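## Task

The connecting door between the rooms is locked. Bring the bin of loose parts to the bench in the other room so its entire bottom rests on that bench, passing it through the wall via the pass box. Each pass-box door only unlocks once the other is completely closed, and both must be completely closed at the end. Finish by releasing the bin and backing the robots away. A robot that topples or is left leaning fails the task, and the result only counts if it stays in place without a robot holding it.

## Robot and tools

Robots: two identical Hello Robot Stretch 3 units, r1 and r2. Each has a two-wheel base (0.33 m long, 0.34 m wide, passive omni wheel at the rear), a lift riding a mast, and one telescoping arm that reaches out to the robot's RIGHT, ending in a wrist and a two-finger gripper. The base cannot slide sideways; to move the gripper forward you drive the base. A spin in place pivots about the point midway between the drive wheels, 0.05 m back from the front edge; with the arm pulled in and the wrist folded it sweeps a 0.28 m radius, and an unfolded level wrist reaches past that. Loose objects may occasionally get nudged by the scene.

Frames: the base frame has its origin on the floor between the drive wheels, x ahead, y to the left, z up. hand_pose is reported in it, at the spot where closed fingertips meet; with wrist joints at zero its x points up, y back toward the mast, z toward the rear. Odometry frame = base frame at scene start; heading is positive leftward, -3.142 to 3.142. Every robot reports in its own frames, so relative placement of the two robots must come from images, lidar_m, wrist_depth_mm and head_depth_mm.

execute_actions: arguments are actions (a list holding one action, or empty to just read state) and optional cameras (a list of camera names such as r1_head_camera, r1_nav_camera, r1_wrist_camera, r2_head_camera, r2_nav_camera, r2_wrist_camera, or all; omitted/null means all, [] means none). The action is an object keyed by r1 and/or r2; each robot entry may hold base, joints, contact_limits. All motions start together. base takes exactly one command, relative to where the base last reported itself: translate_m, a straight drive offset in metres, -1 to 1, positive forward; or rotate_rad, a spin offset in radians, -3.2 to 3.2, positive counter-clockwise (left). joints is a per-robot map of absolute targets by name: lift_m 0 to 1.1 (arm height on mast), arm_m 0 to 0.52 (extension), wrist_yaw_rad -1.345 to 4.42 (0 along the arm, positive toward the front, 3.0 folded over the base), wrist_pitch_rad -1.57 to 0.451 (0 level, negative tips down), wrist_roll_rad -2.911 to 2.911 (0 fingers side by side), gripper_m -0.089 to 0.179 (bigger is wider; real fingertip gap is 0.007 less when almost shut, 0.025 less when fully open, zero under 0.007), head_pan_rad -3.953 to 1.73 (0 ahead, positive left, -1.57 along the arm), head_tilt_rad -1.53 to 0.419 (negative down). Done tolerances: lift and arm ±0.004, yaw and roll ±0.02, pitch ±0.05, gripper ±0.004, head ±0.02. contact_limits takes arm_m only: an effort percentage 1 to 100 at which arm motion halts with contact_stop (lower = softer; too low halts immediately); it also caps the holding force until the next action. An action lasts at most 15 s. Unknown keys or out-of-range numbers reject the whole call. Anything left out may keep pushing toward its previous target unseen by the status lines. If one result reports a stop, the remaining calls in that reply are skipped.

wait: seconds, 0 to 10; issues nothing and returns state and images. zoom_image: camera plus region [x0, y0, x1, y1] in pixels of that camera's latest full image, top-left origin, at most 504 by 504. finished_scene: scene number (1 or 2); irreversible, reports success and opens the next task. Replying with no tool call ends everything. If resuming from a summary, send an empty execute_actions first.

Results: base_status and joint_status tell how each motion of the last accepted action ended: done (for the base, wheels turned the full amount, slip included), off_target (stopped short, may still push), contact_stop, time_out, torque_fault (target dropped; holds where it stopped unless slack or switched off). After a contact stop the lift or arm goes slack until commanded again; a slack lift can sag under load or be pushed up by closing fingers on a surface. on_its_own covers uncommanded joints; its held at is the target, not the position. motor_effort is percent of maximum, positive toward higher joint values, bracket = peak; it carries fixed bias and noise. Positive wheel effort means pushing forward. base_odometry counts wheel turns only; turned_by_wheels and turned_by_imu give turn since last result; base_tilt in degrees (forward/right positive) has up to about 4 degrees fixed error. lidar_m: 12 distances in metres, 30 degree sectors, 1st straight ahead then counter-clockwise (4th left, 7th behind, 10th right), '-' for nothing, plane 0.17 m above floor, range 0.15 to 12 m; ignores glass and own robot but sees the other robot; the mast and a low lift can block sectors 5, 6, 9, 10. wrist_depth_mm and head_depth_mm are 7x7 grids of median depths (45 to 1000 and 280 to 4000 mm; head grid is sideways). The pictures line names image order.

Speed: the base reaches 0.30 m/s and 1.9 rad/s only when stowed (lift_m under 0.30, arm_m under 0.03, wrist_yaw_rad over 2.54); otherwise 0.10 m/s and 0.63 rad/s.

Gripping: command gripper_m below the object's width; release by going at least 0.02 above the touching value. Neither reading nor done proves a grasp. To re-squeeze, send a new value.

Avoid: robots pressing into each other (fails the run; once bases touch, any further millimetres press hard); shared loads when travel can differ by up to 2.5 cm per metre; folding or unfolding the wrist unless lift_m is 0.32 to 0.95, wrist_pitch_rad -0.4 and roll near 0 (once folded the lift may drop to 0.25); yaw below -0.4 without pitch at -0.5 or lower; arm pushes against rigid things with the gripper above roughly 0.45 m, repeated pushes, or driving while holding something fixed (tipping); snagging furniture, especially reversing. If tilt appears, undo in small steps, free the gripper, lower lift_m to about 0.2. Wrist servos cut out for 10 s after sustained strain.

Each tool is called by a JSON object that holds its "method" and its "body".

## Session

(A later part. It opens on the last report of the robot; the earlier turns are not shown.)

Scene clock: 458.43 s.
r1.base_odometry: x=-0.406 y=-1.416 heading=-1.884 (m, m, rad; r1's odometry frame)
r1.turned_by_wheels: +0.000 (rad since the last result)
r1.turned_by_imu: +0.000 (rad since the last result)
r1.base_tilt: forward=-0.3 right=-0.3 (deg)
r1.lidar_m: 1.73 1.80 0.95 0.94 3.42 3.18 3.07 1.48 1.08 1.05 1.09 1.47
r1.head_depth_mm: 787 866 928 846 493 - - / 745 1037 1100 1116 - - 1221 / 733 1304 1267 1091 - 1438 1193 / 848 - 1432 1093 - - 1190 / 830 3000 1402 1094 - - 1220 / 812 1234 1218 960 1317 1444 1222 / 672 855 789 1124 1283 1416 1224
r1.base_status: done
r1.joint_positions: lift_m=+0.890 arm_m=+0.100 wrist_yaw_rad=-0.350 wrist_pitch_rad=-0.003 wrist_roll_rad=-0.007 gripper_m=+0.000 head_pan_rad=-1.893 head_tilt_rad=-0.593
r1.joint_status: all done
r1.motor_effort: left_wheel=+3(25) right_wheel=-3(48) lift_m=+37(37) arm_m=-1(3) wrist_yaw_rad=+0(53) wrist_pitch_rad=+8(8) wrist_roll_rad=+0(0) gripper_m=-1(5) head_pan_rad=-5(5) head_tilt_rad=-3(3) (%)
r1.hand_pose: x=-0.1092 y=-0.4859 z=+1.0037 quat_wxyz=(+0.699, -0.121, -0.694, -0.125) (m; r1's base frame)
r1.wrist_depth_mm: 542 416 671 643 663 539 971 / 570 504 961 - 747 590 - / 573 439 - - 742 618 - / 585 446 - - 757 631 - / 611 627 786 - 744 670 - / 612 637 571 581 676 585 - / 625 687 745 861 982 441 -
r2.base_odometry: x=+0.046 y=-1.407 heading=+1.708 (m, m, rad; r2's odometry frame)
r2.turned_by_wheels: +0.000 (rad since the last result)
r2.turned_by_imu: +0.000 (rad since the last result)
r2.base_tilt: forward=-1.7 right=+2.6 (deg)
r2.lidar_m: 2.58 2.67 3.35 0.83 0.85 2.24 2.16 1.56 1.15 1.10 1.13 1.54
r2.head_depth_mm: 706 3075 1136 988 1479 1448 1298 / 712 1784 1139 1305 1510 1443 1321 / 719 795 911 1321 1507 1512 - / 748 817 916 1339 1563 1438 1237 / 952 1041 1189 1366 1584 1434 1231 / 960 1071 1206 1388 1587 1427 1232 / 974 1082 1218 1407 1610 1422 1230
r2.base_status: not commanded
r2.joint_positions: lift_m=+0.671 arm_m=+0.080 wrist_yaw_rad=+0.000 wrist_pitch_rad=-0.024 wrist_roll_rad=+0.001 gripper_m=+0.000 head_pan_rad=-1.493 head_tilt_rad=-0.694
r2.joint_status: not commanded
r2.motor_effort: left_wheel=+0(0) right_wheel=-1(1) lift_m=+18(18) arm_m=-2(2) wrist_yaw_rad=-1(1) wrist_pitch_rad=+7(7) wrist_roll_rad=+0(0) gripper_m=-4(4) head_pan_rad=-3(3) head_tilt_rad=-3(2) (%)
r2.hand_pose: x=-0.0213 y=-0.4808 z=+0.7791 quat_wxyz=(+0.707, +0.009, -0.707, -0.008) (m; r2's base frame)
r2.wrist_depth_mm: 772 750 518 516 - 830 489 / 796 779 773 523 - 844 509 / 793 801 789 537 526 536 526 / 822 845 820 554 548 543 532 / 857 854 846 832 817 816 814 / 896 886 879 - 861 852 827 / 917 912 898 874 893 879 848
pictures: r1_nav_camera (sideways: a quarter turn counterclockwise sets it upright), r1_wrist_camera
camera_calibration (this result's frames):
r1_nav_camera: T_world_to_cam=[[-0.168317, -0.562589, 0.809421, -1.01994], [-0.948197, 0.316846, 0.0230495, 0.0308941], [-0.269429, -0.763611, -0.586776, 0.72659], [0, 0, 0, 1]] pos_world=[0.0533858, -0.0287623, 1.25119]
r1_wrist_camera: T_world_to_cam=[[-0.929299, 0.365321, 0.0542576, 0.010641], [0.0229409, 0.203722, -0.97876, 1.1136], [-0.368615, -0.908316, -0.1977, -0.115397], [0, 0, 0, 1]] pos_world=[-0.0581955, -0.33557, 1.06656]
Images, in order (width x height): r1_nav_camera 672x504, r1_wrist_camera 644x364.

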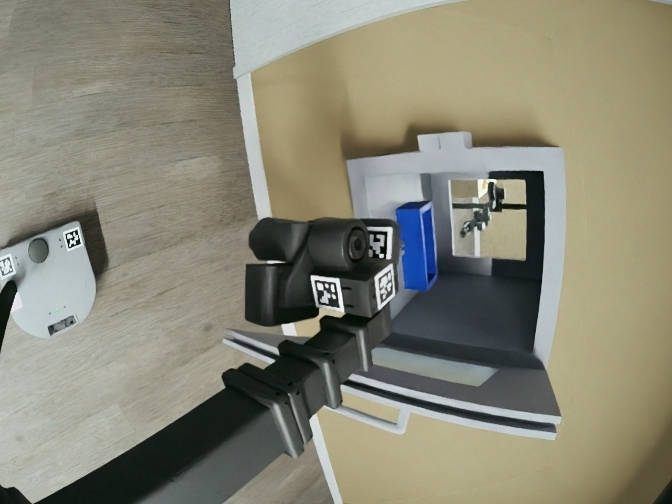

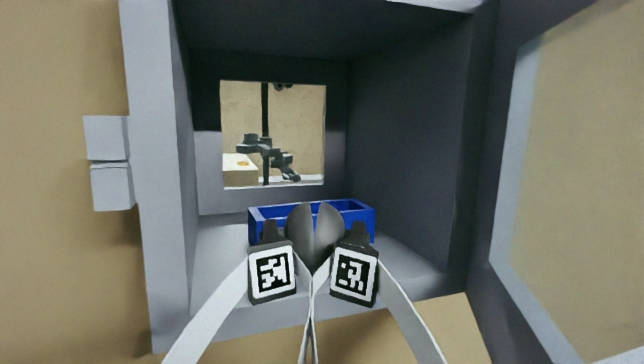

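{"method": "execute_actions", "body": {"actions": [{"r1":{"base":{"translate_m":-0.33},"joints":{"arm_m":0.05,"wrist_pitch_rad":-0.5,"wrist_yaw_rad":-0.75}}}], "cameras": ["r1_nav_camera","r1_head_camera"]}}

Scene clock: 468.53 s.
r1.base_odometry: x=-0.305 y=-1.102 heading=-1.884 (m, m, rad; r1's odometry frame)
r1.turned_by_wheels: +0.000 (rad since the last result)
r1.turned_by_imu: +0.000 (rad since the last result)
r1.base_tilt: forward=-0.2 right=-0.4 (deg)
r1.lidar_m: 2.06 2.13 1.06 0.92 3.43 2.83 2.73 1.48 1.09 1.05 1.08 1.47
r1.head_depth_mm: 303 306 312 321 331 - - / 377 387 1137 1244 416 - 860 / 530 593 1090 1225 729 - - / 708 763 864 982 1375 - - / 825 1183 1237 1045 1372 - - / 812 2102 1364 1042 1320 1438 1222 / 658 - 1350 999 1284 1416 1222
r1.base_status: done
r1.joint_positions: lift_m=+0.890 arm_m=+0.050 wrist_yaw_rad=-0.748 wrist_pitch_rad=-0.518 wrist_roll_rad=-0.007 gripper_m=+0.000 head_pan_rad=-1.893 head_tilt_rad=-0.593
r1.joint_status: all done
r1.motor_effort: left_wheel=+3(5) right_wheel=-3(15) lift_m=+37(37) arm_m=-2(0) wrist_yaw_rad=-1(14) wrist_pitch_rad=+6(7) wrist_roll_rad=+0(0) gripper_m=-4(3) head_pan_rad=-5(5) head_tilt_rad=-3(3) (%)
r1.hand_pose: x=-0.1649 y=-0.3495 z=+0.8808 quat_wxyz=(+0.573, -0.080, -0.700, -0.419) (m; r1's base frame)
r1.wrist_depth_mm: 743 452 784 934 103 81 67 / 571 514 855 - 110 86 70 / 491 543 378 - 119 91 74 / 695 834 400 272 130 97 77 / 737 895 - - 142 104 82 / 814 961 - 299 150 112 86 / 889 983 975 913 191 121 92
r2.base_odometry: x=+0.046 y=-1.407 heading=+1.708 (m, m, rad; r2's odometry frame)
r2.turned_by_wheels: +0.000 (rad since the last result)
r2.turned_by_imu: +0.000 (rad since the last result)
r2.base_tilt: forward=-1.7 right=+2.5 (deg)
r2.lidar_m: 2.57 2.67 3.34 0.82 0.85 2.24 2.15 1.55 1.15 1.10 1.14 1.53
r2.head_depth_mm: 704 3755 1139 989 1479 1448 1302 / 712 - 1140 1306 1516 1446 1324 / 719 796 912 1326 1502 1517 - / 747 818 916 1341 1575 1434 1237 / 953 1046 1192 1363 1583 1435 1235 / 961 1066 1208 1382 1573 1424 1227 / 972 1083 1226 1400 1608 1427 1224
r2.base_status: not commanded
r2.joint_positions: lift_m=+0.671 arm_m=+0.080 wrist_yaw_rad=+0.000 wrist_pitch_rad=-0.024 wrist_roll_rad=+0.001 gripper_m=+0.000 head_pan_rad=-1.493 head_tilt_rad=-0.694
r2.joint_status: not commanded
r2.motor_effort: left_wheel=+0(0) right_wheel=-1(1) lift_m=+18(18) arm_m=-3(3) wrist_yaw_rad=-1(1) wrist_pitch_rad=+7(7) wrist_roll_rad=+0(0) gripper_m=-4(4) head_pan_rad=-3(3) head_tilt_rad=-3(2) (%)
r2.hand_pose: x=-0.0213 y=-0.4808 z=+0.7791 quat_wxyz=(+0.707, +0.009, -0.707, -0.008) (m; r2's base frame)
r2.wrist_depth_mm: 755 760 515 509 - 816 491 / 784 779 776 526 - 836 514 / 809 803 790 538 535 526 519 / 834 819 816 549 549 539 537 / 856 844 858 829 814 804 817 / 891 879 873 - 849 847 829 / 930 924 902 895 878 875 847
pictures: r1_head_camera (sideways: a quarter turn clockwise sets it upright), r1_nav_camera (sideways: a quarter turn counterclockwise sets it upright)
camera_calibration (this result's frames):
r1_head_camera: T_world_to_cam=[[0.130334, 0.51506, -0.847187, 1.1185], [0.967008, -0.254674, -0.0060661, 0.00508611], [-0.218881, -0.818446, -0.53126, 0.652529], [0, 0, 0, 1]] pos_world=[-0.00786949, -0.0407379, 1.29427]
r1_nav_camera: T_world_to_cam=[[-0.168317, -0.562589, 0.809421, -1.01994], [-0.948197, 0.316846, 0.0230495, 0.0308941], [-0.269429, -0.763611, -0.586776, 0.72659], [0, 0, 0, 1]] pos_world=[0.0533858, -0.0287623, 1.25119]
Images, in order (width x height): r1_head_camera 896x504, r1_nav_camera 672x504.

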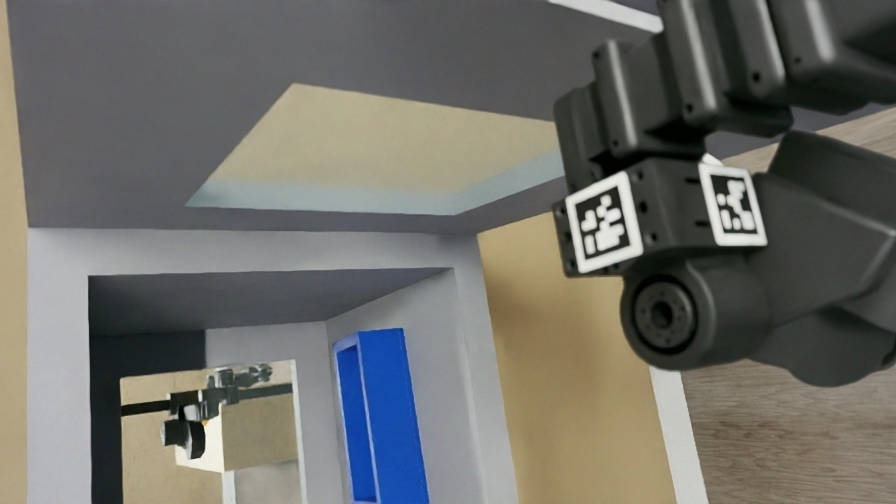

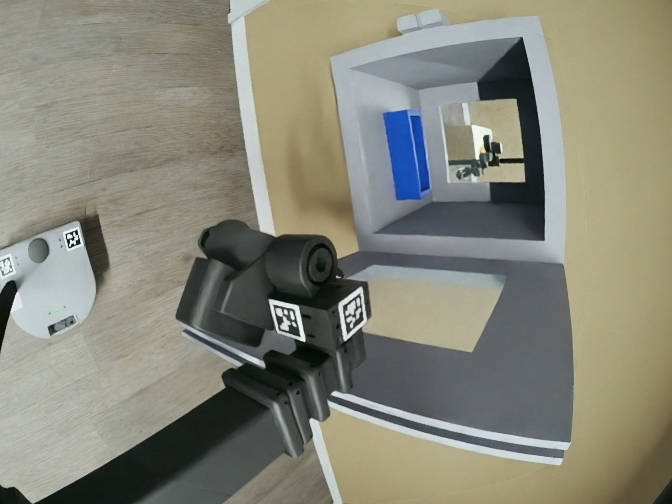

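{"method": "execute_actions", "body": {"actions": [{"r1":{"joints":{"wrist_yaw_rad":-1.1,"arm_m":0.09,"head_pan_rad":-1.57}}}], "cameras": ["r1_nav_camera","r1_head_camera"]}}

Scene clock: 480.43 s.
r1.base_odometry: x=-0.305 y=-1.102 heading=-1.884 (m, m, rad; r1's odometry frame)
r1.turned_by_wheels: +0.000 (rad since the last result)
r1.turned_by_imu: +0.000 (rad since the last result)
r1.base_tilt: forward=-0.3 right=-0.4 (deg)
r1.lidar_m: 2.06 2.14 1.07 0.91 3.45 2.83 2.72 1.48 1.08 1.05 1.09 1.47
r1.head_depth_mm: 670 745 802 863 - - 1189 / 675 1174 1125 979 - - - / 679 2156 1388 1040 1324 - - / 682 - 1400 1044 1411 1490 1194 / 825 1321 1366 1044 1412 1450 1221 / 836 1026 1050 1042 1428 1450 1224 / 720 788 854 1244 1449 1454 1226
r1.base_status: not commanded
r1.joint_positions: lift_m=+0.890 arm_m=+0.090 wrist_yaw_rad=-1.098 wrist_pitch_rad=-0.518 wrist_roll_rad=-0.007 gripper_m=+0.000 head_pan_rad=-1.577 head_tilt_rad=-0.593
r1.joint_status: all done
r1.motor_effort: left_wheel=+3(7) right_wheel=-3(11) lift_m=+37(37) arm_m=+2(3) wrist_yaw_rad=-1(23) wrist_pitch_rad=+6(6) wrist_roll_rad=+0(0) gripper_m=-2(4) head_pan_rad=+4(35) head_tilt_rad=-3(3) (%)
r1.hand_pose: x=-0.2091 y=-0.3305 z=+0.8808 quat_wxyz=(+0.491, -0.200, -0.676, -0.512) (m; r1's base frame)
r1.wrist_depth_mm: 592 753 - - 173 157 146 / 357 776 - - 189 171 162 / 379 348 - - 210 189 - / 468 380 317 283 235 210 - / 741 905 383 - 265 249 - / 768 - - - 302 - - / 801 948 966 987 957 985 -
r2.base_odometry: x=+0.046 y=-1.407 heading=+1.708 (m, m, rad; r2's odometry frame)
r2.turned_by_wheels: +0.000 (rad since the last result)
r2.turned_by_imu: +0.000 (rad since the last result)
r2.base_tilt: forward=-1.7 right=+2.5 (deg)
r2.lidar_m: 2.57 2.67 3.31 0.82 0.85 2.25 2.15 1.55 1.14 1.10 1.13 1.54
r2.head_depth_mm: 704 3755 1146 989 1493 1448 1297 / 710 - 1143 1309 1515 1437 1323 / 718 797 914 1323 1505 1507 - / 747 817 917 1341 1557 1436 1242 / 953 1041 1190 1362 1578 1436 1231 / 961 1072 1204 1383 1579 1429 1232 / 974 1086 1223 1400 1603 1420 1229
r2.base_status: not commanded
r2.joint_positions: lift_m=+0.671 arm_m=+0.080 wrist_yaw_rad=+0.000 wrist_pitch_rad=-0.024 wrist_roll_rad=+0.001 gripper_m=+0.000 head_pan_rad=-1.493 head_tilt_rad=-0.694
r2.joint_status: not commanded
r2.motor_effort: left_wheel=+0(0) right_wheel=-1(1) lift_m=+18(18) arm_m=-3(3) wrist_yaw_rad=-1(2) wrist_pitch_rad=+7(7) wrist_roll_rad=+0(0) gripper_m=-4(4) head_pan_rad=-3(2) head_tilt_rad=-2(3) (%)
r2.hand_pose: x=-0.0213 y=-0.4808 z=+0.7791 quat_wxyz=(+0.707, +0.009, -0.707, -0.008) (m; r2's base frame)
r2.wrist_depth_mm: 758 762 511 516 - 827 499 / 769 777 770 528 - 829 506 / 813 798 792 538 538 533 525 / 846 829 833 552 547 543 534 / 870 852 845 850 835 824 802 / 884 891 889 - 845 868 853 / 927 919 924 916 900 875 877
pictures: r1_head_camera (sideways: a quarter turn clockwise sets it upright), r1_nav_camera (sideways: a quarter turn counterclockwise sets it upright)
camera_calibration (this result's frames):
r1_head_camera: T_world_to_cam=[[-0.0360613, 0.530082, -0.84718, 1.1195], [0.998285, 0.0582196, -0.00606519, 0.00489412], [0.0461074, -0.845946, -0.531272, 0.650928], [0, 0, 0, 1]] pos_world=[0.00547228, -0.0430619, 1.29427]
r1_nav_camera: T_world_to_cam=[[0.014716, -0.587056, 0.809413, -1.02104], [-0.999712, 0.00671963, 0.0230495, 0.0312084], [-0.0189703, -0.809519, -0.586787, 0.725077], [0, 0, 0, 1]] pos_world=[0.05998, -0.012655, 1.25119]
Images, in order (width x height): r1_head_camera 896x504, r1_nav_camera 672x504.

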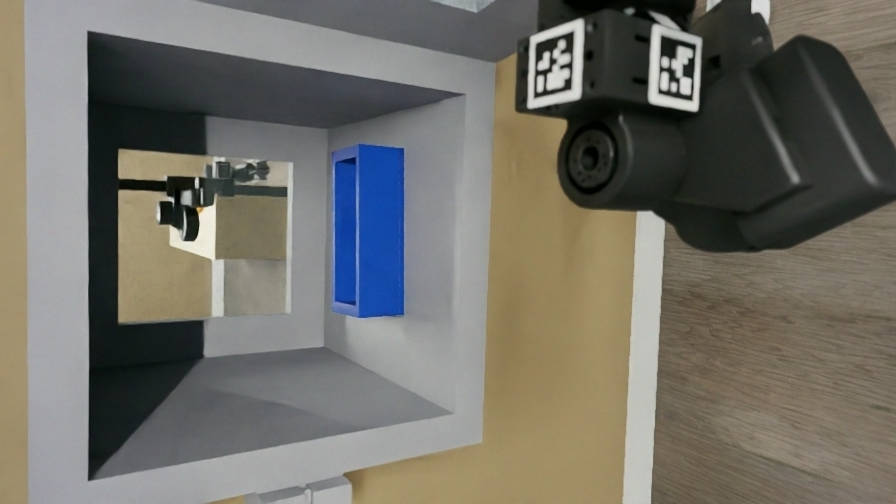

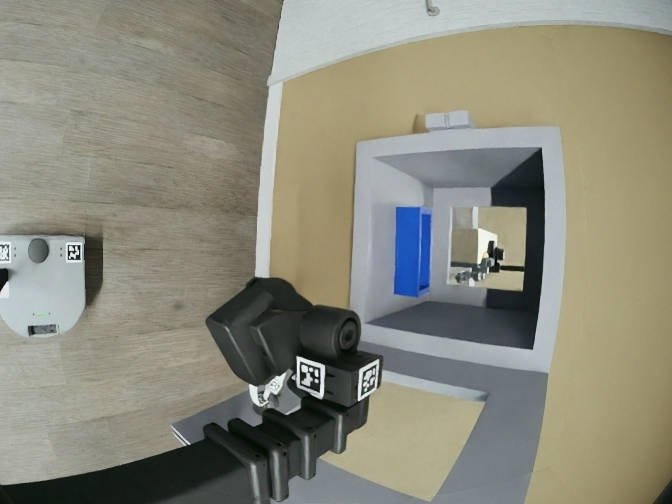

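{"method": "execute_actions", "body": {"actions": [{"r1":{"base":{"translate_m":0.06},"joints":{"wrist_yaw_rad":0,"arm_m":0.0,"wrist_pitch_rad":-1.57}}}], "cameras": []}}

{"method": "execute_actions", "body": {"actions": [{"r1":{"base":{"rotate_rad":-1.57},"joints":{"wrist_roll_rad":1.57,"lift_m":0.99,"head_pan_rad":-0.6}}}], "cameras": ["r1_nav_camera"]}}

Scene clock: 493.60 s.
r1.base_odometry: x=-0.323 y=-1.159 heading=-1.884 (m, m, rad; r1's odometry frame)
r1.turned_by_wheels: +0.000 (rad since the last result)
r1.turned_by_imu: +0.000 (rad since the last result)
r1.base_tilt: forward=-0.3 right=-0.4 (deg)
r1.lidar_m: 2.00 2.08 1.04 0.92 3.44 2.88 2.78 1.48 1.08 1.05 1.09 1.46
r1.head_depth_mm: 669 900 873 938 1357 1490 - / 676 1266 1296 1038 1372 1482 - / 681 2983 1389 1038 1382 1463 - / 686 - 1408 1043 1396 1449 1219 / 827 1234 1289 1042 1418 1454 1219 / 763 833 883 1022 1435 1455 1218 / 837 940 1037 1242 1448 1454 1223
r1.base_status: done
r1.joint_positions: lift_m=+0.890 arm_m=+0.001 wrist_yaw_rad=-0.002 wrist_pitch_rad=-1.557 wrist_roll_rad=-0.007 gripper_m=+0.000 head_pan_rad=-1.577 head_tilt_rad=-0.593
r1.joint_status: all done
joint sent to its limit — the command would take r1.wrist_pitch_rad past its lower limit, so that joint was sent only as far as its limit.
r1.motor_effort: left_wheel=+3(9) right_wheel=-3(6) lift_m=+37(37) arm_m=-1(4) wrist_yaw_rad=+3(3) wrist_pitch_rad=-3(4) wrist_roll_rad=+0(0) gripper_m=-3(2) head_pan_rad=+4(4) head_tilt_rad=-3(3) (%)
r1.hand_pose: x=-0.0216 y=-0.1250 z=+0.7720 quat_wxyz=(+0.505, +0.498, -0.502, -0.496) (m; r1's base frame)
r1.wrist_depth_mm: 847 861 848 849 875 858 857 / 884 883 890 879 892 898 908 / 930 926 903 925 902 912 901 / 951 979 933 - 944 934 930 / 977 927 992 - 955 969 964 / - - - - - - - / - - - - - - -
r2.base_odometry: x=+0.046 y=-1.407 heading=+1.708 (m, m, rad; r2's odometry frame)
r2.turned_by_wheels: +0.000 (rad since the last result)
r2.turned_by_imu: +0.000 (rad since the last result)
r2.base_tilt: forward=-1.6 right=+2.5 (deg)
r2.lidar_m: 2.58 2.67 3.35 0.82 0.85 2.24 2.15 1.55 1.14 1.10 1.13 1.54
r2.head_depth_mm: 705 3730 1142 993 1485 1456 1297 / 711 3916 1141 1305 1514 1443 1323 / 717 796 912 1321 1505 1515 - / 747 818 916 1339 1564 1436 1238 / 949 1044 1188 1365 1578 1439 1231 / 960 1071 1207 1382 1578 1431 1234 / 968 1087 1221 1399 1610 1425 1232
r2.base_status: not commanded
r2.joint_positions: lift_m=+0.671 arm_m=+0.080 wrist_yaw_rad=+0.000 wrist_pitch_rad=-0.024 wrist_roll_rad=+0.001 gripper_m=+0.000 head_pan_rad=-1.493 head_tilt_rad=-0.694
r2.joint_status: not commanded
r2.motor_effort: left_wheel=+0(0) right_wheel=-1(1) lift_m=+18(18) arm_m=-3(2) wrist_yaw_rad=-1(1) wrist_pitch_rad=+7(7) wrist_roll_rad=+0(0) gripper_m=-5(4) head_pan_rad=-2(3) head_tilt_rad=-3(3) (%)
r2.hand_pose: x=-0.0213 y=-0.4808 z=+0.7791 quat_wxyz=(+0.707, +0.009, -0.707, -0.008) (m; r2's base frame)
r2.wrist_depth_mm: 767 755 517 513 - 838 493 / 783 776 751 522 - 830 506 / 816 801 782 539 533 528 516 / 833 819 811 551 545 541 534 / 862 843 850 842 823 835 813 / 899 882 880 - 855 851 831 / 933 917 915 895 888 868 868
pictures: none
No camera images: the call's "cameras" was empty. Leave "cameras" out to get every camera's image.

Scene clock: 497.07 s.
r1.base_odometry: x=-0.323 y=-1.159 heading=+2.830 (m, m, rad; r1's odometry frame)
r1.turned_by_wheels: -1.570 (rad since the last result)
r1.turned_by_imu: -1.568 (rad since the last result)
r1.base_tilt: forward=-0.3 right=-0.4 (deg)
r1.lidar_m: 1.05 1.09 1.46 2.00 2.07 1.04 0.92 3.42 2.90 2.78 1.48 1.09
r1.head_depth_mm: 375 399 430 470 518 589 1217 / 413 442 1385 556 600 689 1221 / 461 501 1328 1519 717 1456 1215 / 519 581 1234 1345 1530 1458 1218 / 598 687 791 900 1475 1455 1220 / 699 757 854 972 1359 1447 1221 / 714 899 1143 996 1260 1381 1222
r1.base_status: done
r1.joint_positions: lift_m=+0.990 arm_m=+0.001 wrist_yaw_rad=-0.001 wrist_pitch_rad=-1.557 wrist_roll_rad=+1.564 gripper_m=+0.000 head_pan_rad=-0.607 head_tilt_rad=-0.593
r1.joint_status: all done
r1.motor_effort: left_wheel=+3(10) right_wheel=-4(7) lift_m=+37(40) arm_m=-1(2) wrist_yaw_rad=+2(3) wrist_pitch_rad=-3(3) wrist_roll_rad=+3(3) gripper_m=-2(2) head_pan_rad=+5(56) head_tilt_rad=-3(3) (%)
r1.hand_pose: x=-0.0215 y=-0.1247 z=+0.8720 quat_wxyz=(+0.002, +0.002, -0.712, -0.703) (m; r1's base frame)
r1.wrist_depth_mm: 959 952 957 967 985 960 957 / 974 986 971 973 985 984 - / - - - - - - - / - - - - - - - / - - - - - - - / - - - - - - - / - - - - - - -
r2.base_odometry: x=+0.046 y=-1.407 heading=+1.708 (m, m, rad; r2's odometry frame)
r2.turned_by_wheels: +0.000 (rad since the last result)
r2.turned_by_imu: +0.000 (rad since the last result)
r2.base_tilt: forward=-1.7 right=+2.4 (deg)
r2.lidar_m: 2.58 2.67 3.33 0.82 0.85 2.25 2.15 1.55 1.15 1.10 1.14 1.53
r2.head_depth_mm: 704 3691 1139 996 1483 1452 1292 / 712 - 1141 1305 1511 1444 1319 / 720 797 909 1324 1508 1516 - / 748 817 917 1339 1565 1437 1233 / 953 1043 1192 1364 1581 1429 1229 / 959 1070 1208 1378 1578 1428 1229 / 974 1083 1219 1402 1604 1427 1226
r2.base_status: not commanded
r2.joint_positions: lift_m=+0.671 arm_m=+0.080 wrist_yaw_rad=+0.000 wrist_pitch_rad=-0.024 wrist_roll_rad=+0.001 gripper_m=+0.000 head_pan_rad=-1.493 head_tilt_rad=-0.694
r2.joint_status: not commanded
r2.motor_effort: left_wheel=+0(0) right_wheel=-1(1) lift_m=+18(18) arm_m=-2(3) wrist_yaw_rad=-1(1) wrist_pitch_rad=+7(8) wrist_roll_rad=+0(0) gripper_m=-4(4) head_pan_rad=-3(3) head_tilt_rad=-3(3) (%)
r2.hand_pose: x=-0.0213 y=-0.4808 z=+0.7791 quat_wxyz=(+0.707, +0.009, -0.707, -0.008) (m; r2's base frame)
r2.wrist_depth_mm: 762 758 518 513 - 840 490 / 786 789 766 531 - 842 510 / 809 823 797 541 534 524 516 / 844 825 826 555 552 541 536 / 869 856 848 821 825 811 812 / 886 885 886 - 838 830 836 / 921 909 913 896 900 869 845
pictures: r1_nav_camera (sideways: a quarter turn counterclockwise sets it upright)
camera_calibration (this result's frames):
r1_nav_camera: T_world_to_cam=[[0.492662, -0.319723, 0.809359, -1.02389], [-0.570606, -0.8209, 0.0230495, 0.0285908], [0.657033, -0.473181, -0.586862, 0.721051], [0, 0, 0, 1]] pos_world=[0.0469902, 0.0372972, 1.25119]
Images, in order (width x height): r1_nav_camera 672x504.

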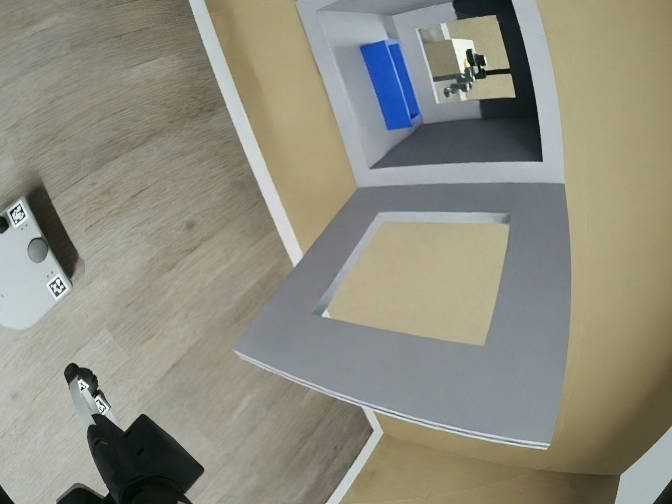

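{"method": "execute_actions", "body": {"actions": [{"r1":{"base":{"translate_m":0.47}}}], "cameras": []}}

{"method": "execute_actions", "body": {"actions": [{"r1":{"base":{"rotate_rad":1.57},"joints":{"head_pan_rad":-1.5,"arm_m":0.03,"gripper_m":0.179}}}], "cameras": ["r1_nav_camera","r1_head_camera"]}}

Scene clock: 512.50 s.
r1.base_odometry: x=-0.771 y=-1.015 heading=+2.830 (m, m, rad; r1's odometry frame)
r1.turned_by_wheels: +0.000 (rad since the last result)
r1.turned_by_imu: -0.001 (rad since the last result)
r1.base_tilt: forward=-0.2 right=-0.4 (deg)
r1.lidar_m: 0.58 0.60 0.82 2.00 2.07 1.47 1.39 3.91 2.89 2.24 0.82 0.60
r1.head_depth_mm: 314 334 362 395 445 509 548 / 346 372 405 447 497 563 1193 / 343 376 424 486 557 657 1214 / 322 399 450 512 597 634 1165 / 304 488 568 672 732 607 1093 / 289 630 772 907 701 608 978 / - 797 893 945 675 610 541
r1.base_status: done
r1.joint_positions: lift_m=+0.990 arm_m=+0.001 wrist_yaw_rad=-0.001 wrist_pitch_rad=-1.557 wrist_roll_rad=+1.564 gripper_m=+0.000 head_pan_rad=-0.607 head_tilt_rad=-0.593
r1.joint_status: not commanded
r1.motor_effort: left_wheel=+3(10) right_wheel=-4(4) lift_m=+37(37) arm_m=-2(2) wrist_yaw_rad=+2(2) wrist_pitch_rad=-3(3) wrist_roll_rad=+3(3) gripper_m=-3(2) head_pan_rad=+4(4) head_tilt_rad=-3(3) (%)
r1.hand_pose: x=-0.0215 y=-0.1247 z=+0.8720 quat_wxyz=(+0.002, +0.002, -0.712, -0.703) (m; r1's base frame)
r1.wrist_depth_mm: 291 994 953 963 962 950 940 / 285 966 - 977 970 971 960 / 282 - - - - - - / 276 - - - - - - / 271 - - - - - - / 266 - - - - - - / 261 363 949 957 - - -
r2.base_odometry: x=+0.046 y=-1.407 heading=+1.708 (m, m, rad; r2's odometry frame)
r2.turned_by_wheels: +0.000 (rad since the last result)
r2.turned_by_imu: +0.000 (rad since the last result)
r2.base_tilt: forward=-1.7 right=+2.5 (deg)
r2.lidar_m: 2.58 2.67 3.34 0.82 0.85 2.25 2.15 1.55 1.14 1.10 1.14 1.53
r2.head_depth_mm: 704 3068 1139 989 1488 1457 1293 / 711 - 1141 1312 1513 1445 1328 / 718 798 911 1329 1503 1504 - / 748 820 918 1342 1565 1436 1237 / 953 1043 1193 1361 1572 1434 1235 / 963 1069 1204 1378 1581 1431 1228 / 974 1083 1225 1402 1604 1419 1225
r2.base_status: not commanded
r2.joint_positions: lift_m=+0.671 arm_m=+0.080 wrist_yaw_rad=+0.000 wrist_pitch_rad=-0.024 wrist_roll_rad=+0.001 gripper_m=+0.000 head_pan_rad=-1.493 head_tilt_rad=-0.694
r2.joint_status: not commanded
r2.motor_effort: left_wheel=+0(0) right_wheel=-1(1) lift_m=+18(19) arm_m=-3(2) wrist_yaw_rad=-1(1) wrist_pitch_rad=+7(7) wrist_roll_rad=+0(0) gripper_m=-4(4) head_pan_rad=-3(3) head_tilt_rad=-2(2) (%)
r2.hand_pose: x=-0.0213 y=-0.4808 z=+0.7791 quat_wxyz=(+0.707, +0.009, -0.707, -0.008) (m; r2's base frame)
r2.wrist_depth_mm: 758 757 514 511 - 817 491 / 786 780 764 527 - 855 504 / 815 798 796 538 537 527 516 / 836 829 814 555 546 537 532 / 866 827 845 824 823 830 806 / 906 897 881 - 846 835 836 / 919 894 891 893 888 869 860
pictures: none
No camera images: the call's "cameras" was empty. Leave "cameras" out to get every camera's image.

Scene clock: 515.97 s.
r1.base_odometry: x=-0.771 y=-1.015 heading=-1.883 (m, m, rad; r1's odometry frame)
r1.turned_by_wheels: +1.570 (rad since the last result)
r1.turned_by_imu: +1.567 (rad since the last result)
r1.base_tilt: forward=-0.2 right=-0.4 (deg)
r1.lidar_m: 2.00 2.08 1.47 1.39 3.93 2.88 2.23 0.81 0.60 0.58 0.60 0.82
r1.head_depth_mm: - - 920 968 - - - / - 1724 2567 985 - - - / - 2570 2769 981 703 624 - / 285 - 3279 991 697 608 1097 / 287 827 909 925 755 608 1124 / 290 630 665 692 706 619 1140 / 294 489 508 524 544 598 1164
r1.base_status: done
r1.joint_positions: lift_m=+0.990 arm_m=+0.030 wrist_yaw_rad=-0.001 wrist_pitch_rad=-1.557 wrist_roll_rad=+1.564 gripper_m=+0.179 head_pan_rad=-1.493 head_tilt_rad=-0.593
r1.joint_status: all done
r1.motor_effort: left_wheel=-3(9) right_wheel=+3(8) lift_m=+37(37) arm_m=+2(0) wrist_yaw_rad=+1(2) wrist_pitch_rad=-3(3) wrist_roll_rad=+3(3) gripper_m=+0(83) head_pan_rad=-5(56) head_tilt_rad=-3(3) (%)
r1.hand_pose: x=-0.0215 y=-0.1538 z=+0.8720 quat_wxyz=(+0.002, +0.002, -0.712, -0.703) (m; r1's base frame)
r1.wrist_depth_mm: 263 713 947 973 963 968 975 / 269 724 986 971 951 967 989 / 278 743 - - - - - / 287 741 - - - - - / 292 808 - - - - - / - 823 - - - - - / 315 780 - - - - -
r2.base_odometry: x=+0.046 y=-1.407 heading=+1.708 (m, m, rad; r2's odometry frame)
r2.turned_by_wheels: +0.000 (rad since the last result)
r2.turned_by_imu: +0.000 (rad since the last result)
r2.base_tilt: forward=-1.6 right=+2.5 (deg)
r2.lidar_m: 2.58 2.67 3.34 0.82 0.85 2.25 2.15 1.56 1.14 1.10 1.13 1.53
r2.head_depth_mm: 704 3777 1142 991 1491 1451 1293 / 714 3674 1139 1308 1514 1440 1319 / 718 796 911 1319 1510 1507 - / 747 817 917 1338 1569 1442 1235 / 954 1042 1191 1361 1577 1437 1232 / 960 1069 1207 1378 1584 1427 1229 / 973 1084 1222 1405 1610 1417 1226
r2.base_status: not commanded
r2.joint_positions: lift_m=+0.671 arm_m=+0.080 wrist_yaw_rad=+0.000 wrist_pitch_rad=-0.024 wrist_roll_rad=+0.001 gripper_m=+0.000 head_pan_rad=-1.493 head_tilt_rad=-0.694
r2.joint_status: not commanded
r2.motor_effort: left_wheel=+0(0) right_wheel=-1(1) lift_m=+19(18) arm_m=-2(3) wrist_yaw_rad=-2(1) wrist_pitch_rad=+7(7) wrist_roll_rad=+0(0) gripper_m=-4(4) head_pan_rad=-3(3) head_tilt_rad=-3(3) (%)
r2.hand_pose: x=-0.0213 y=-0.4808 z=+0.7791 quat_wxyz=(+0.707, +0.009, -0.707, -0.008) (m; r2's base frame)
r2.wrist_depth_mm: 758 757 514 509 - 832 491 / 778 782 767 526 - 843 507 / 807 803 787 537 539 531 525 / 836 839 816 554 552 533 533 / 866 858 835 828 826 820 803 / 889 882 890 - 858 838 822 / 932 909 917 902 896 857 871
pictures: r1_head_camera (sideways: a quarter turn clockwise sets it upright), r1_nav_camera (sideways: a quarter turn counterclockwise sets it upright)
camera_calibration (this result's frames):
r1_head_camera: T_world_to_cam=[[-0.0805439, 0.525272, -0.847114, 1.11969], [0.989846, 0.142012, -0.00605717, 0.00493516], [0.117119, -0.839, -0.531377, 0.650631], [0, 0, 0, 1]] pos_world=[0.00909776, -0.042961, 1.29426]
r1_nav_camera: T_world_to_cam=[[0.0640679, -0.583836, 0.80934, -1.02125], [-0.996732, -0.0774252, 0.0230495, 0.0311901], [0.0492062, -0.808172, -0.586888, 0.724792], [0, 0, 0, 1]] pos_world=[0.0608532, -0.00807027, 1.25119]
Images, in order (width x height): r1_head_camera 896x504, r1_nav_camera 672x504.

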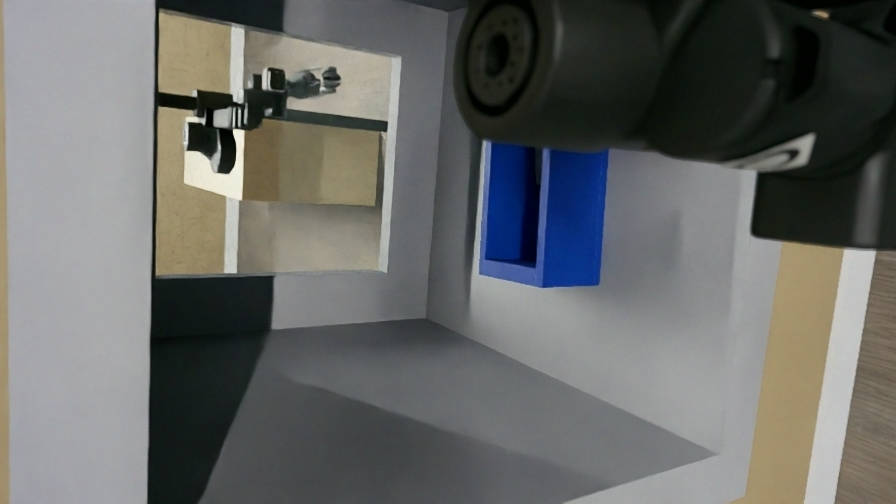

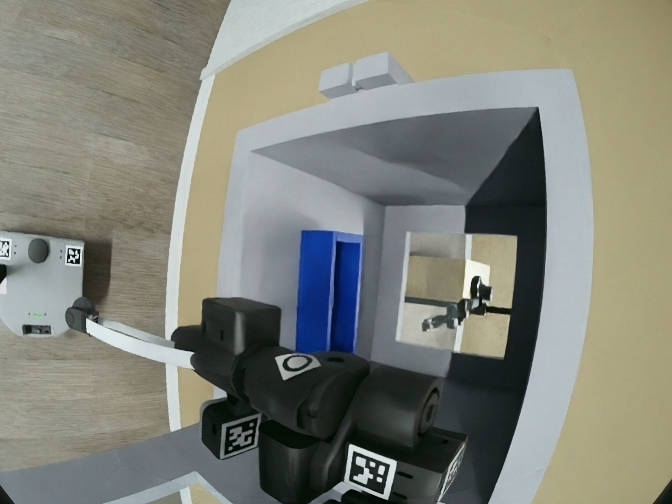

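{"method": "execute_actions", "body": {"actions": [{"r1":{"joints":{"arm_m":0.46},"contact_limits":{"arm_m":14}}}], "cameras": ["r1_wrist_camera","r1_head_camera"]}}

Scene clock: 524.17 s.
r1.base_odometry: x=-0.771 y=-1.015 heading=-1.883 (m, m, rad; r1's odometry frame)
r1.turned_by_wheels: +0.000 (rad since the last result)
r1.turned_by_imu: +0.000 (rad since the last result)
r1.base_tilt: forward=-0.3 right=-0.3 (deg)
r1.lidar_m: 2.00 2.08 1.47 1.39 3.92 2.88 2.24 0.81 0.60 0.58 0.60 0.82
r1.head_depth_mm: - - 889 945 683 607 988 / - 778 - 974 689 608 1018 / - 2590 2738 977 701 608 1055 / 284 - 3251 993 694 607 1093 / 286 830 911 927 755 608 1127 / 289 629 663 692 709 618 1143 / 294 488 507 525 543 596 1162
r1.base_status: not commanded
r1.joint_positions: lift_m=+0.990 arm_m=+0.460 wrist_yaw_rad=-0.001 wrist_pitch_rad=-1.557 wrist_roll_rad=+1.565 gripper_m=+0.179 head_pan_rad=-1.493 head_tilt_rad=-0.593
r1.joint_status: all done
r1.motor_effort: left_wheel=-4(4) right_wheel=+3(3) lift_m=+37(37) arm_m=+2(2) wrist_yaw_rad=+1(2) wrist_pitch_rad=-3(3) wrist_roll_rad=+2(3) gripper_m=+0(0) head_pan_rad=-4(5) head_tilt_rad=-3(3) (%)
r1.contact_limits: arm_m 14 (drawing in: default 16, maximum 26; extending or still: default 22, maximum 36)
r1.hand_pose: x=-0.0215 y=-0.5838 z=+0.8720 quat_wxyz=(+0.002, +0.001, -0.712, -0.703) (m; r1's base frame)
r1.wrist_depth_mm: 259 258 214 236 260 260 956 / 266 266 253 251 264 265 975 / 273 276 252 262 273 277 - / 283 283 242 269 280 284 - / 293 290 245 275 292 291 - / - 300 284 289 302 305 - / 315 310 259 283 310 311 -
r2.base_odometry: x=+0.046 y=-1.407 heading=+1.708 (m, m, rad; r2's odometry frame)
r2.turned_by_wheels: +0.000 (rad since the last result)
r2.turned_by_imu: +0.000 (rad since the last result)
r2.base_tilt: forward=-1.8 right=+2.5 (deg)
r2.lidar_m: 2.58 2.67 3.34 0.82 0.85 2.25 2.15 1.56 1.14 1.10 1.14 1.54
r2.head_depth_mm: 704 3115 1143 991 1489 1443 1292 / 710 3705 1142 1300 1516 1445 1320 / 717 795 914 1327 1509 1507 - / 746 818 915 1335 1554 1434 1233 / 950 1041 1189 1358 1577 1432 1229 / 965 1068 1205 1386 1583 1426 1234 / 972 1085 1225 1406 1607 1423 1228
r2.base_status: not commanded
r2.joint_positions: lift_m=+0.671 arm_m=+0.080 wrist_yaw_rad=+0.000 wrist_pitch_rad=-0.024 wrist_roll_rad=+0.001 gripper_m=+0.000 head_pan_rad=-1.493 head_tilt_rad=-0.694
r2.joint_status: not commanded
r2.motor_effort: left_wheel=+0(0) right_wheel=-1(1) lift_m=+18(17) arm_m=-3(2) wrist_yaw_rad=-1(1) wrist_pitch_rad=+7(7) wrist_roll_rad=+0(0) gripper_m=-4(4) head_pan_rad=-3(3) head_tilt_rad=-2(2) (%)
r2.hand_pose: x=-0.0213 y=-0.4808 z=+0.7791 quat_wxyz=(+0.707, +0.009, -0.707, -0.008) (m; r2's base frame)
r2.wrist_depth_mm: 765 757 507 511 - 835 493 / 791 780 773 530 - 823 508 / 815 793 795 541 537 533 517 / 833 832 817 556 546 541 532 / 858 840 850 826 836 819 799 / 911 878 890 - 855 846 835 / 923 919 903 892 873 864 872
pictures: r1_head_camera (sideways: a quarter turn clockwise sets it upright), r1_wrist_camera
camera_calibration (this result's frames):
r1_head_camera: T_world_to_cam=[[-0.0805012, 0.525279, -0.847113, 1.11969], [0.989858, 0.141932, -0.00605712, 0.00493503], [0.11705, -0.839009, -0.531378, 0.650633], [0, 0, 0, 1]] pos_world=[0.00909427, -0.0429613, 1.29426]
r1_wrist_camera: T_world_to_cam=[[-0.0512046, 0.998611, 0.0124442, 0.560101], [0.979727, 0.0478119, 0.194551, -0.0909476], [0.193685, 0.0221538, -0.980814, 1.04007], [0, 0, 0, 1]] pos_world=[-0.083662, -0.578015, 1.03083]
Images, in order (width x height): r1_head_camera 896x504, r1_wrist_camera 644x364.

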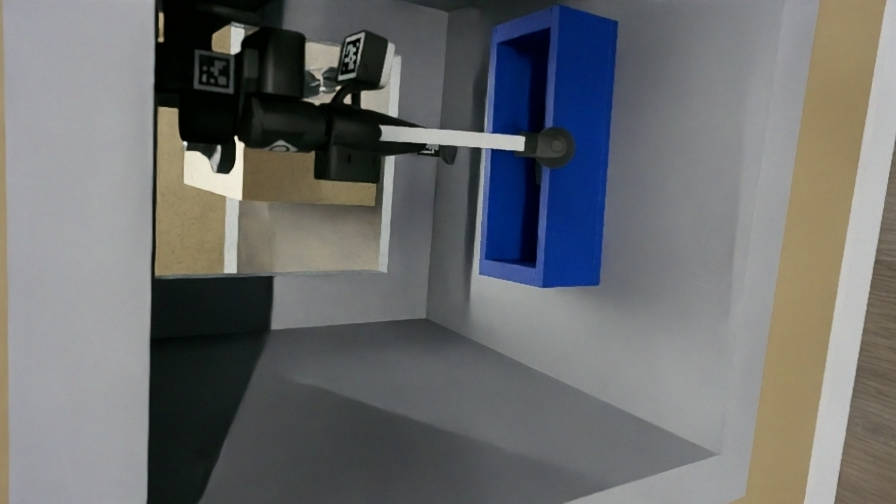

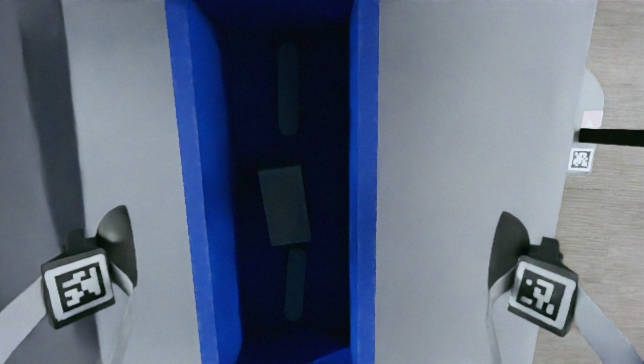

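{"method": "execute_actions", "body": {"actions": [{"r1":{"joints":{"arm_m":0.477,"lift_m":0.922},"contact_limits":{"arm_m":14}}}], "cameras": ["r1_wrist_camera"]}}

Scene clock: 530.57 s.
r1.base_odometry: x=-0.771 y=-1.015 heading=-1.883 (m, m, rad; r1's odometry frame)
r1.turned_by_wheels: +0.000 (rad since the last result)
r1.turned_by_imu: +0.000 (rad since the last result)
r1.base_tilt: forward=-0.3 right=-0.3 (deg)
r1.lidar_m: 2.00 2.08 1.47 1.39 3.91 2.89 2.23 0.81 0.60 0.58 0.60 0.82
r1.head_depth_mm: - - - 945 682 608 985 / - 1721 - 928 689 608 1020 / - 2563 2751 952 703 607 1054 / 284 - 3233 992 697 608 1096 / 286 828 908 926 754 608 1126 / 289 630 665 693 707 619 1143 / 293 488 508 525 543 596 1164
r1.base_status: not commanded
r1.joint_positions: lift_m=+0.922 arm_m=+0.477 wrist_yaw_rad=-0.001 wrist_pitch_rad=-1.557 wrist_roll_rad=+1.565 gripper_m=+0.179 head_pan_rad=-1.493 head_tilt_rad=-0.593
r1.joint_status: all done
r1.motor_effort: left_wheel=-4(4) right_wheel=+3(2) lift_m=+26(33) arm_m=+2(3) wrist_yaw_rad=+2(1) wrist_pitch_rad=-3(3) wrist_roll_rad=+2(2) gripper_m=+0(1) head_pan_rad=-5(5) head_tilt_rad=-3(3) (%)
r1.contact_limits: arm_m 14 (drawing in: default 16, maximum 26; extending or still: default 22, maximum 36)
r1.hand_pose: x=-0.0215 y=-0.6008 z=+0.8044 quat_wxyz=(+0.002, +0.001, -0.712, -0.703) (m; r1's base frame)
r1.wrist_depth_mm: 196 125 184 186 129 195 196 / 203 125 189 192 131 202 201 / 208 205 193 198 132 207 210 / 215 211 191 203 156 215 215 / 219 219 189 178 157 221 222 / - 225 188 215 160 230 228 / 238 235 186 224 162 236 238
r2.base_odometry: x=+0.046 y=-1.407 heading=+1.708 (m, m, rad; r2's odometry frame)
r2.turned_by_wheels: +0.000 (rad since the last result)
r2.turned_by_imu: +0.000 (rad since the last result)
r2.base_tilt: forward=-1.7 right=+2.5 (deg)
r2.lidar_m: 2.58 2.67 3.32 0.82 0.85 2.25 2.15 1.55 1.14 1.10 1.14 1.54
r2.head_depth_mm: 703 2890 1139 990 1498 1449 1295 / 711 1864 1129 1303 1510 1447 1319 / 719 796 914 1321 1506 1508 - / 745 816 915 1346 1564 1440 1241 / 950 1046 1189 1366 1580 1434 1236 / 959 1073 1204 1383 1590 1424 1230 / 973 1082 1227 1405 1607 1427 1223
r2.base_status: not commanded
r2.joint_positions: lift_m=+0.671 arm_m=+0.080 wrist_yaw_rad=+0.000 wrist_pitch_rad=-0.024 wrist_roll_rad=+0.001 gripper_m=+0.000 head_pan_rad=-1.493 head_tilt_rad=-0.694
r2.joint_status: not commanded
r2.motor_effort: left_wheel=+0(0) right_wheel=-1(1) lift_m=+18(19) arm_m=-3(2) wrist_yaw_rad=-2(1) wrist_pitch_rad=+7(7) wrist_roll_rad=+0(0) gripper_m=-4(5) head_pan_rad=-2(3) head_tilt_rad=-2(2) (%)
r2.hand_pose: x=-0.0213 y=-0.4808 z=+0.7791 quat_wxyz=(+0.707, +0.009, -0.707, -0.008) (m; r2's base frame)
r2.wrist_depth_mm: 758 741 511 510 - 828 496 / 787 779 771 530 - 829 506 / 803 803 806 537 539 526 523 / 847 830 812 560 542 540 540 / 863 850 840 823 816 815 817 / 895 890 866 - 859 850 826 / 911 904 905 885 897 873 856
pictures: r1_wrist_camera
camera_calibration (this result's frames):
r1_wrist_camera: T_world_to_cam=[[-0.0512048, 0.998611, 0.0124442, 0.577925], [0.979726, 0.0478121, 0.194551, -0.0769882], [0.193685, 0.0221538, -0.980814, 0.974167], [0, 0, 0, 1]] pos_world=[-0.083662, -0.595023, 0.963262]
Images, in order (width x height): r1_wrist_camera 644x364.

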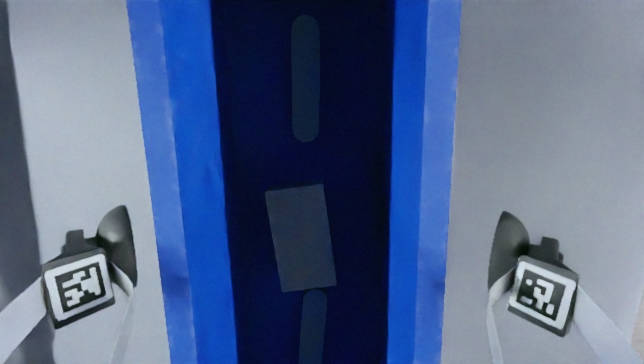

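{"method": "execute_actions", "body": {"actions": [{"r1":{"joints":{"arm_m":0.481,"gripper_m":0.073}}}], "cameras": []}}

{"method": "execute_actions", "body": {"actions": [{"r1":{"joints":{"lift_m":0.955}}}], "cameras": ["r1_wrist_camera","r1_head_camera"]}}

Scene clock: 538.83 s.
r1.base_odometry: x=-0.771 y=-1.015 heading=-1.883 (m, m, rad; r1's odometry frame)
r1.turned_by_wheels: +0.000 (rad since the last result)
r1.turned_by_imu: +0.000 (rad since the last result)
r1.base_tilt: forward=-0.3 right=-0.3 (deg)
r1.lidar_m: 2.00 2.08 1.47 1.39 3.92 2.88 2.23 0.81 0.60 0.58 0.60 0.82
r1.head_depth_mm: - - - 946 683 606 985 / - 1716 - 907 692 607 1018 / - 2567 2755 948 703 607 1052 / 284 - 3243 993 694 607 1093 / 286 829 908 927 753 609 1127 / 289 629 664 693 707 617 1144 / 292 488 507 526 544 597 1168
r1.base_status: not commanded
r1.joint_positions: lift_m=+0.922 arm_m=+0.481 wrist_yaw_rad=+0.000 wrist_pitch_rad=-1.557 wrist_roll_rad=+1.565 gripper_m=+0.074 head_pan_rad=-1.493 head_tilt_rad=-0.593
r1.joint_status: all done
r1.motor_effort: left_wheel=-4(4) right_wheel=+3(3) lift_m=+27(27) arm_m=+2(3) wrist_yaw_rad=+1(1) wrist_pitch_rad=-3(3) wrist_roll_rad=+2(2) gripper_m=-19(94) head_pan_rad=-5(5) head_tilt_rad=-3(3) (%)
r1.hand_pose: x=-0.0215 y=-0.6048 z=+0.8043 quat_wxyz=(+0.002, +0.001, -0.712, -0.703) (m; r1's base frame)
r1.wrist_depth_mm: 197 194 183 185 143 196 196 / 202 199 181 191 145 201 201 / 208 207 180 198 146 208 207 / 214 213 177 203 147 212 215 / 221 218 176 178 149 220 221 / 227 - 175 215 151 - 228 / 236 236 173 222 178 236 238
r2.base_odometry: x=+0.046 y=-1.407 heading=+1.708 (m, m, rad; r2's odometry frame)
r2.turned_by_wheels: +0.000 (rad since the last result)
r2.turned_by_imu: +0.000 (rad since the last result)
r2.base_tilt: forward=-1.7 right=+2.5 (deg)
r2.lidar_m: 2.58 2.67 3.32 0.82 0.85 2.24 2.15 1.55 1.14 1.10 1.14 1.53
r2.head_depth_mm: 705 2931 1142 989 1487 1450 1297 / 711 1867 1137 1305 1508 1449 1321 / 720 796 908 1324 1508 1509 - / 747 819 920 1349 1563 1434 1237 / 953 1044 1193 1363 1569 1435 1230 / 960 1067 1209 1383 1580 1426 1229 / 971 1085 1224 1405 1603 1431 1230
r2.base_status: not commanded
r2.joint_positions: lift_m=+0.671 arm_m=+0.080 wrist_yaw_rad=+0.000 wrist_pitch_rad=-0.024 wrist_roll_rad=+0.001 gripper_m=+0.000 head_pan_rad=-1.493 head_tilt_rad=-0.694
r2.joint_status: not commanded
r2.motor_effort: left_wheel=+0(0) right_wheel=-1(1) lift_m=+18(18) arm_m=-2(3) wrist_yaw_rad=-1(1) wrist_pitch_rad=+7(7) wrist_roll_rad=+0(0) gripper_m=-4(4) head_pan_rad=-2(3) head_tilt_rad=-3(3) (%)
r2.hand_pose: x=-0.0213 y=-0.4808 z=+0.7791 quat_wxyz=(+0.707, +0.009, -0.707, -0.008) (m; r2's base frame)
r2.wrist_depth_mm: 768 753 513 514 - 828 494 / 787 784 781 528 - 835 507 / 812 800 791 542 539 525 524 / 837 826 807 547 544 536 536 / 866 857 844 836 822 807 812 / 885 863 869 - 830 844 834 / 935 923 893 890 885 866 859
pictures: none
No camera images: the call's "cameras" was empty. Leave "cameras" out to get every camera's image.

Scene clock: 539.93 s.
r1.base_odometry: x=-0.771 y=-1.015 heading=-1.883 (m, m, rad; r1's odometry frame)
r1.turned_by_wheels: +0.000 (rad since the last result)
r1.turned_by_imu: +0.000 (rad since the last result)
r1.base_tilt: forward=-0.3 right=-0.3 (deg)
r1.lidar_m: 2.00 2.07 1.47 1.39 3.92 2.88 2.24 0.81 0.60 0.58 0.60 0.82
r1.head_depth_mm: - - 919 949 678 606 989 / - 1710 - 951 683 607 1018 / - 2565 2723 874 683 608 1054 / 285 - 3280 991 682 608 1092 / 286 826 907 924 752 609 1128 / 289 630 663 693 708 619 1141 / 291 488 507 525 545 597 1164
r1.base_status: not commanded
r1.joint_positions: lift_m=+0.955 arm_m=+0.481 wrist_yaw_rad=+0.000 wrist_pitch_rad=-1.557 wrist_roll_rad=+1.565 gripper_m=+0.074 head_pan_rad=-1.493 head_tilt_rad=-0.593
r1.joint_status: all done
r1.motor_effort: left_wheel=-4(4) right_wheel=+3(3) lift_m=+42(46) arm_m=+1(2) wrist_yaw_rad=+1(1) wrist_pitch_rad=-3(3) wrist_roll_rad=+2(2) gripper_m=-20(19) head_pan_rad=-5(5) head_tilt_rad=-3(3) (%)
r1.hand_pose: x=-0.0215 y=-0.6048 z=+0.8368 quat_wxyz=(+0.002, +0.001, -0.712, -0.703) (m; r1's base frame)
r1.wrist_depth_mm: 225 224 182 183 145 226 227 / 231 229 181 190 146 234 234 / 239 238 179 198 147 237 239 / 245 245 177 203 147 247 247 / 253 252 177 178 149 254 257 / 263 - 175 217 176 - 267 / 270 272 173 225 178 270 -
r2.base_odometry: x=+0.046 y=-1.407 heading=+1.708 (m, m, rad; r2's odometry frame)
r2.turned_by_wheels: +0.000 (rad since the last result)
r2.turned_by_imu: +0.000 (rad since the last result)
r2.base_tilt: forward=-1.6 right=+2.5 (deg)
r2.lidar_m: 2.58 2.67 3.33 0.82 0.85 2.24 2.15 1.55 1.14 1.10 1.13 1.54
r2.head_depth_mm: 703 1216 1134 989 1486 1447 1301 / 709 1761 1131 1306 1515 1443 1318 / 718 800 910 1325 1507 1512 - / 746 819 918 1339 1560 1432 1237 / 951 1048 1192 1369 1579 1439 1235 / 964 1070 1210 1385 1574 1425 1231 / 974 1085 1219 1403 1606 1421 1229
r2.base_status: not commanded
r2.joint_positions: lift_m=+0.671 arm_m=+0.080 wrist_yaw_rad=+0.000 wrist_pitch_rad=-0.024 wrist_roll_rad=+0.001 gripper_m=+0.000 head_pan_rad=-1.493 head_tilt_rad=-0.694
r2.joint_status: not commanded
r2.motor_effort: left_wheel=+0(0) right_wheel=-1(1) lift_m=+18(19) arm_m=-2(3) wrist_yaw_rad=-1(1) wrist_pitch_rad=+7(7) wrist_roll_rad=+0(0) gripper_m=-4(4) head_pan_rad=-3(3) head_tilt_rad=-3(3) (%)
r2.hand_pose: x=-0.0213 y=-0.4808 z=+0.7791 quat_wxyz=(+0.707, +0.009, -0.707, -0.008) (m; r2's base frame)
r2.wrist_depth_mm: 759 758 514 514 - 823 492 / 780 767 757 526 - 842 505 / 811 795 778 539 532 535 518 / 843 817 809 548 544 536 537 / 872 869 842 814 827 820 806 / 899 882 868 - 856 849 834 / 926 914 910 902 897 864 864
pictures: r1_head_camera (sideways: a quarter turn clockwise sets it upright), r1_wrist_camera
camera_calibration (this result's frames):
r1_head_camera: T_world_to_cam=[[-0.0805013, 0.525279, -0.847113, 1.11969], [0.989858, 0.141932, -0.00605713, 0.00493504], [0.117051, -0.83901, -0.531378, 0.650632], [0, 0, 0, 1]] pos_world=[0.00909427, -0.0429613, 1.29426]
r1_wrist_camera: T_world_to_cam=[[-0.0516286, 0.998589, 0.0123976, 0.581554], [0.979706, 0.0482369, 0.194548, -0.0828299], [0.193676, 0.0221903, -0.980815, 1.00605], [0, 0, 0, 1]] pos_world=[-0.0836734, -0.599063, 0.99565]
Images, in order (width x height): r1_head_camera 896x504, r1_wrist_camera 644x364.

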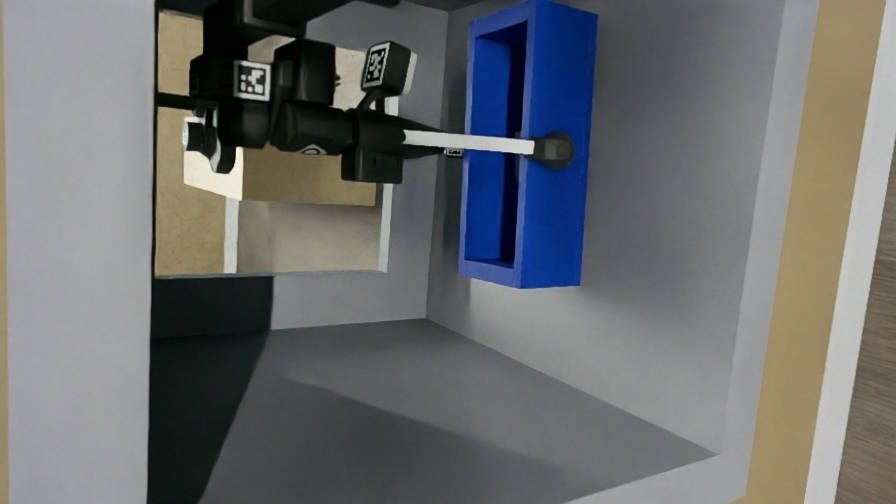

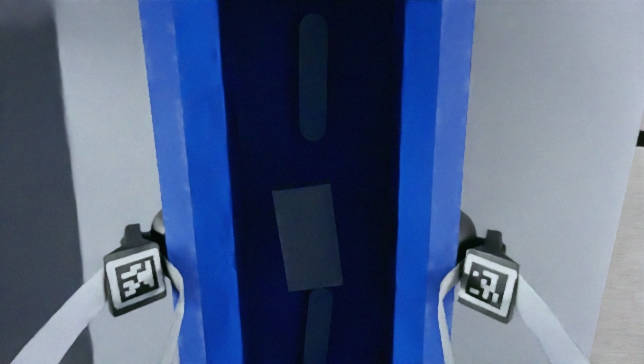

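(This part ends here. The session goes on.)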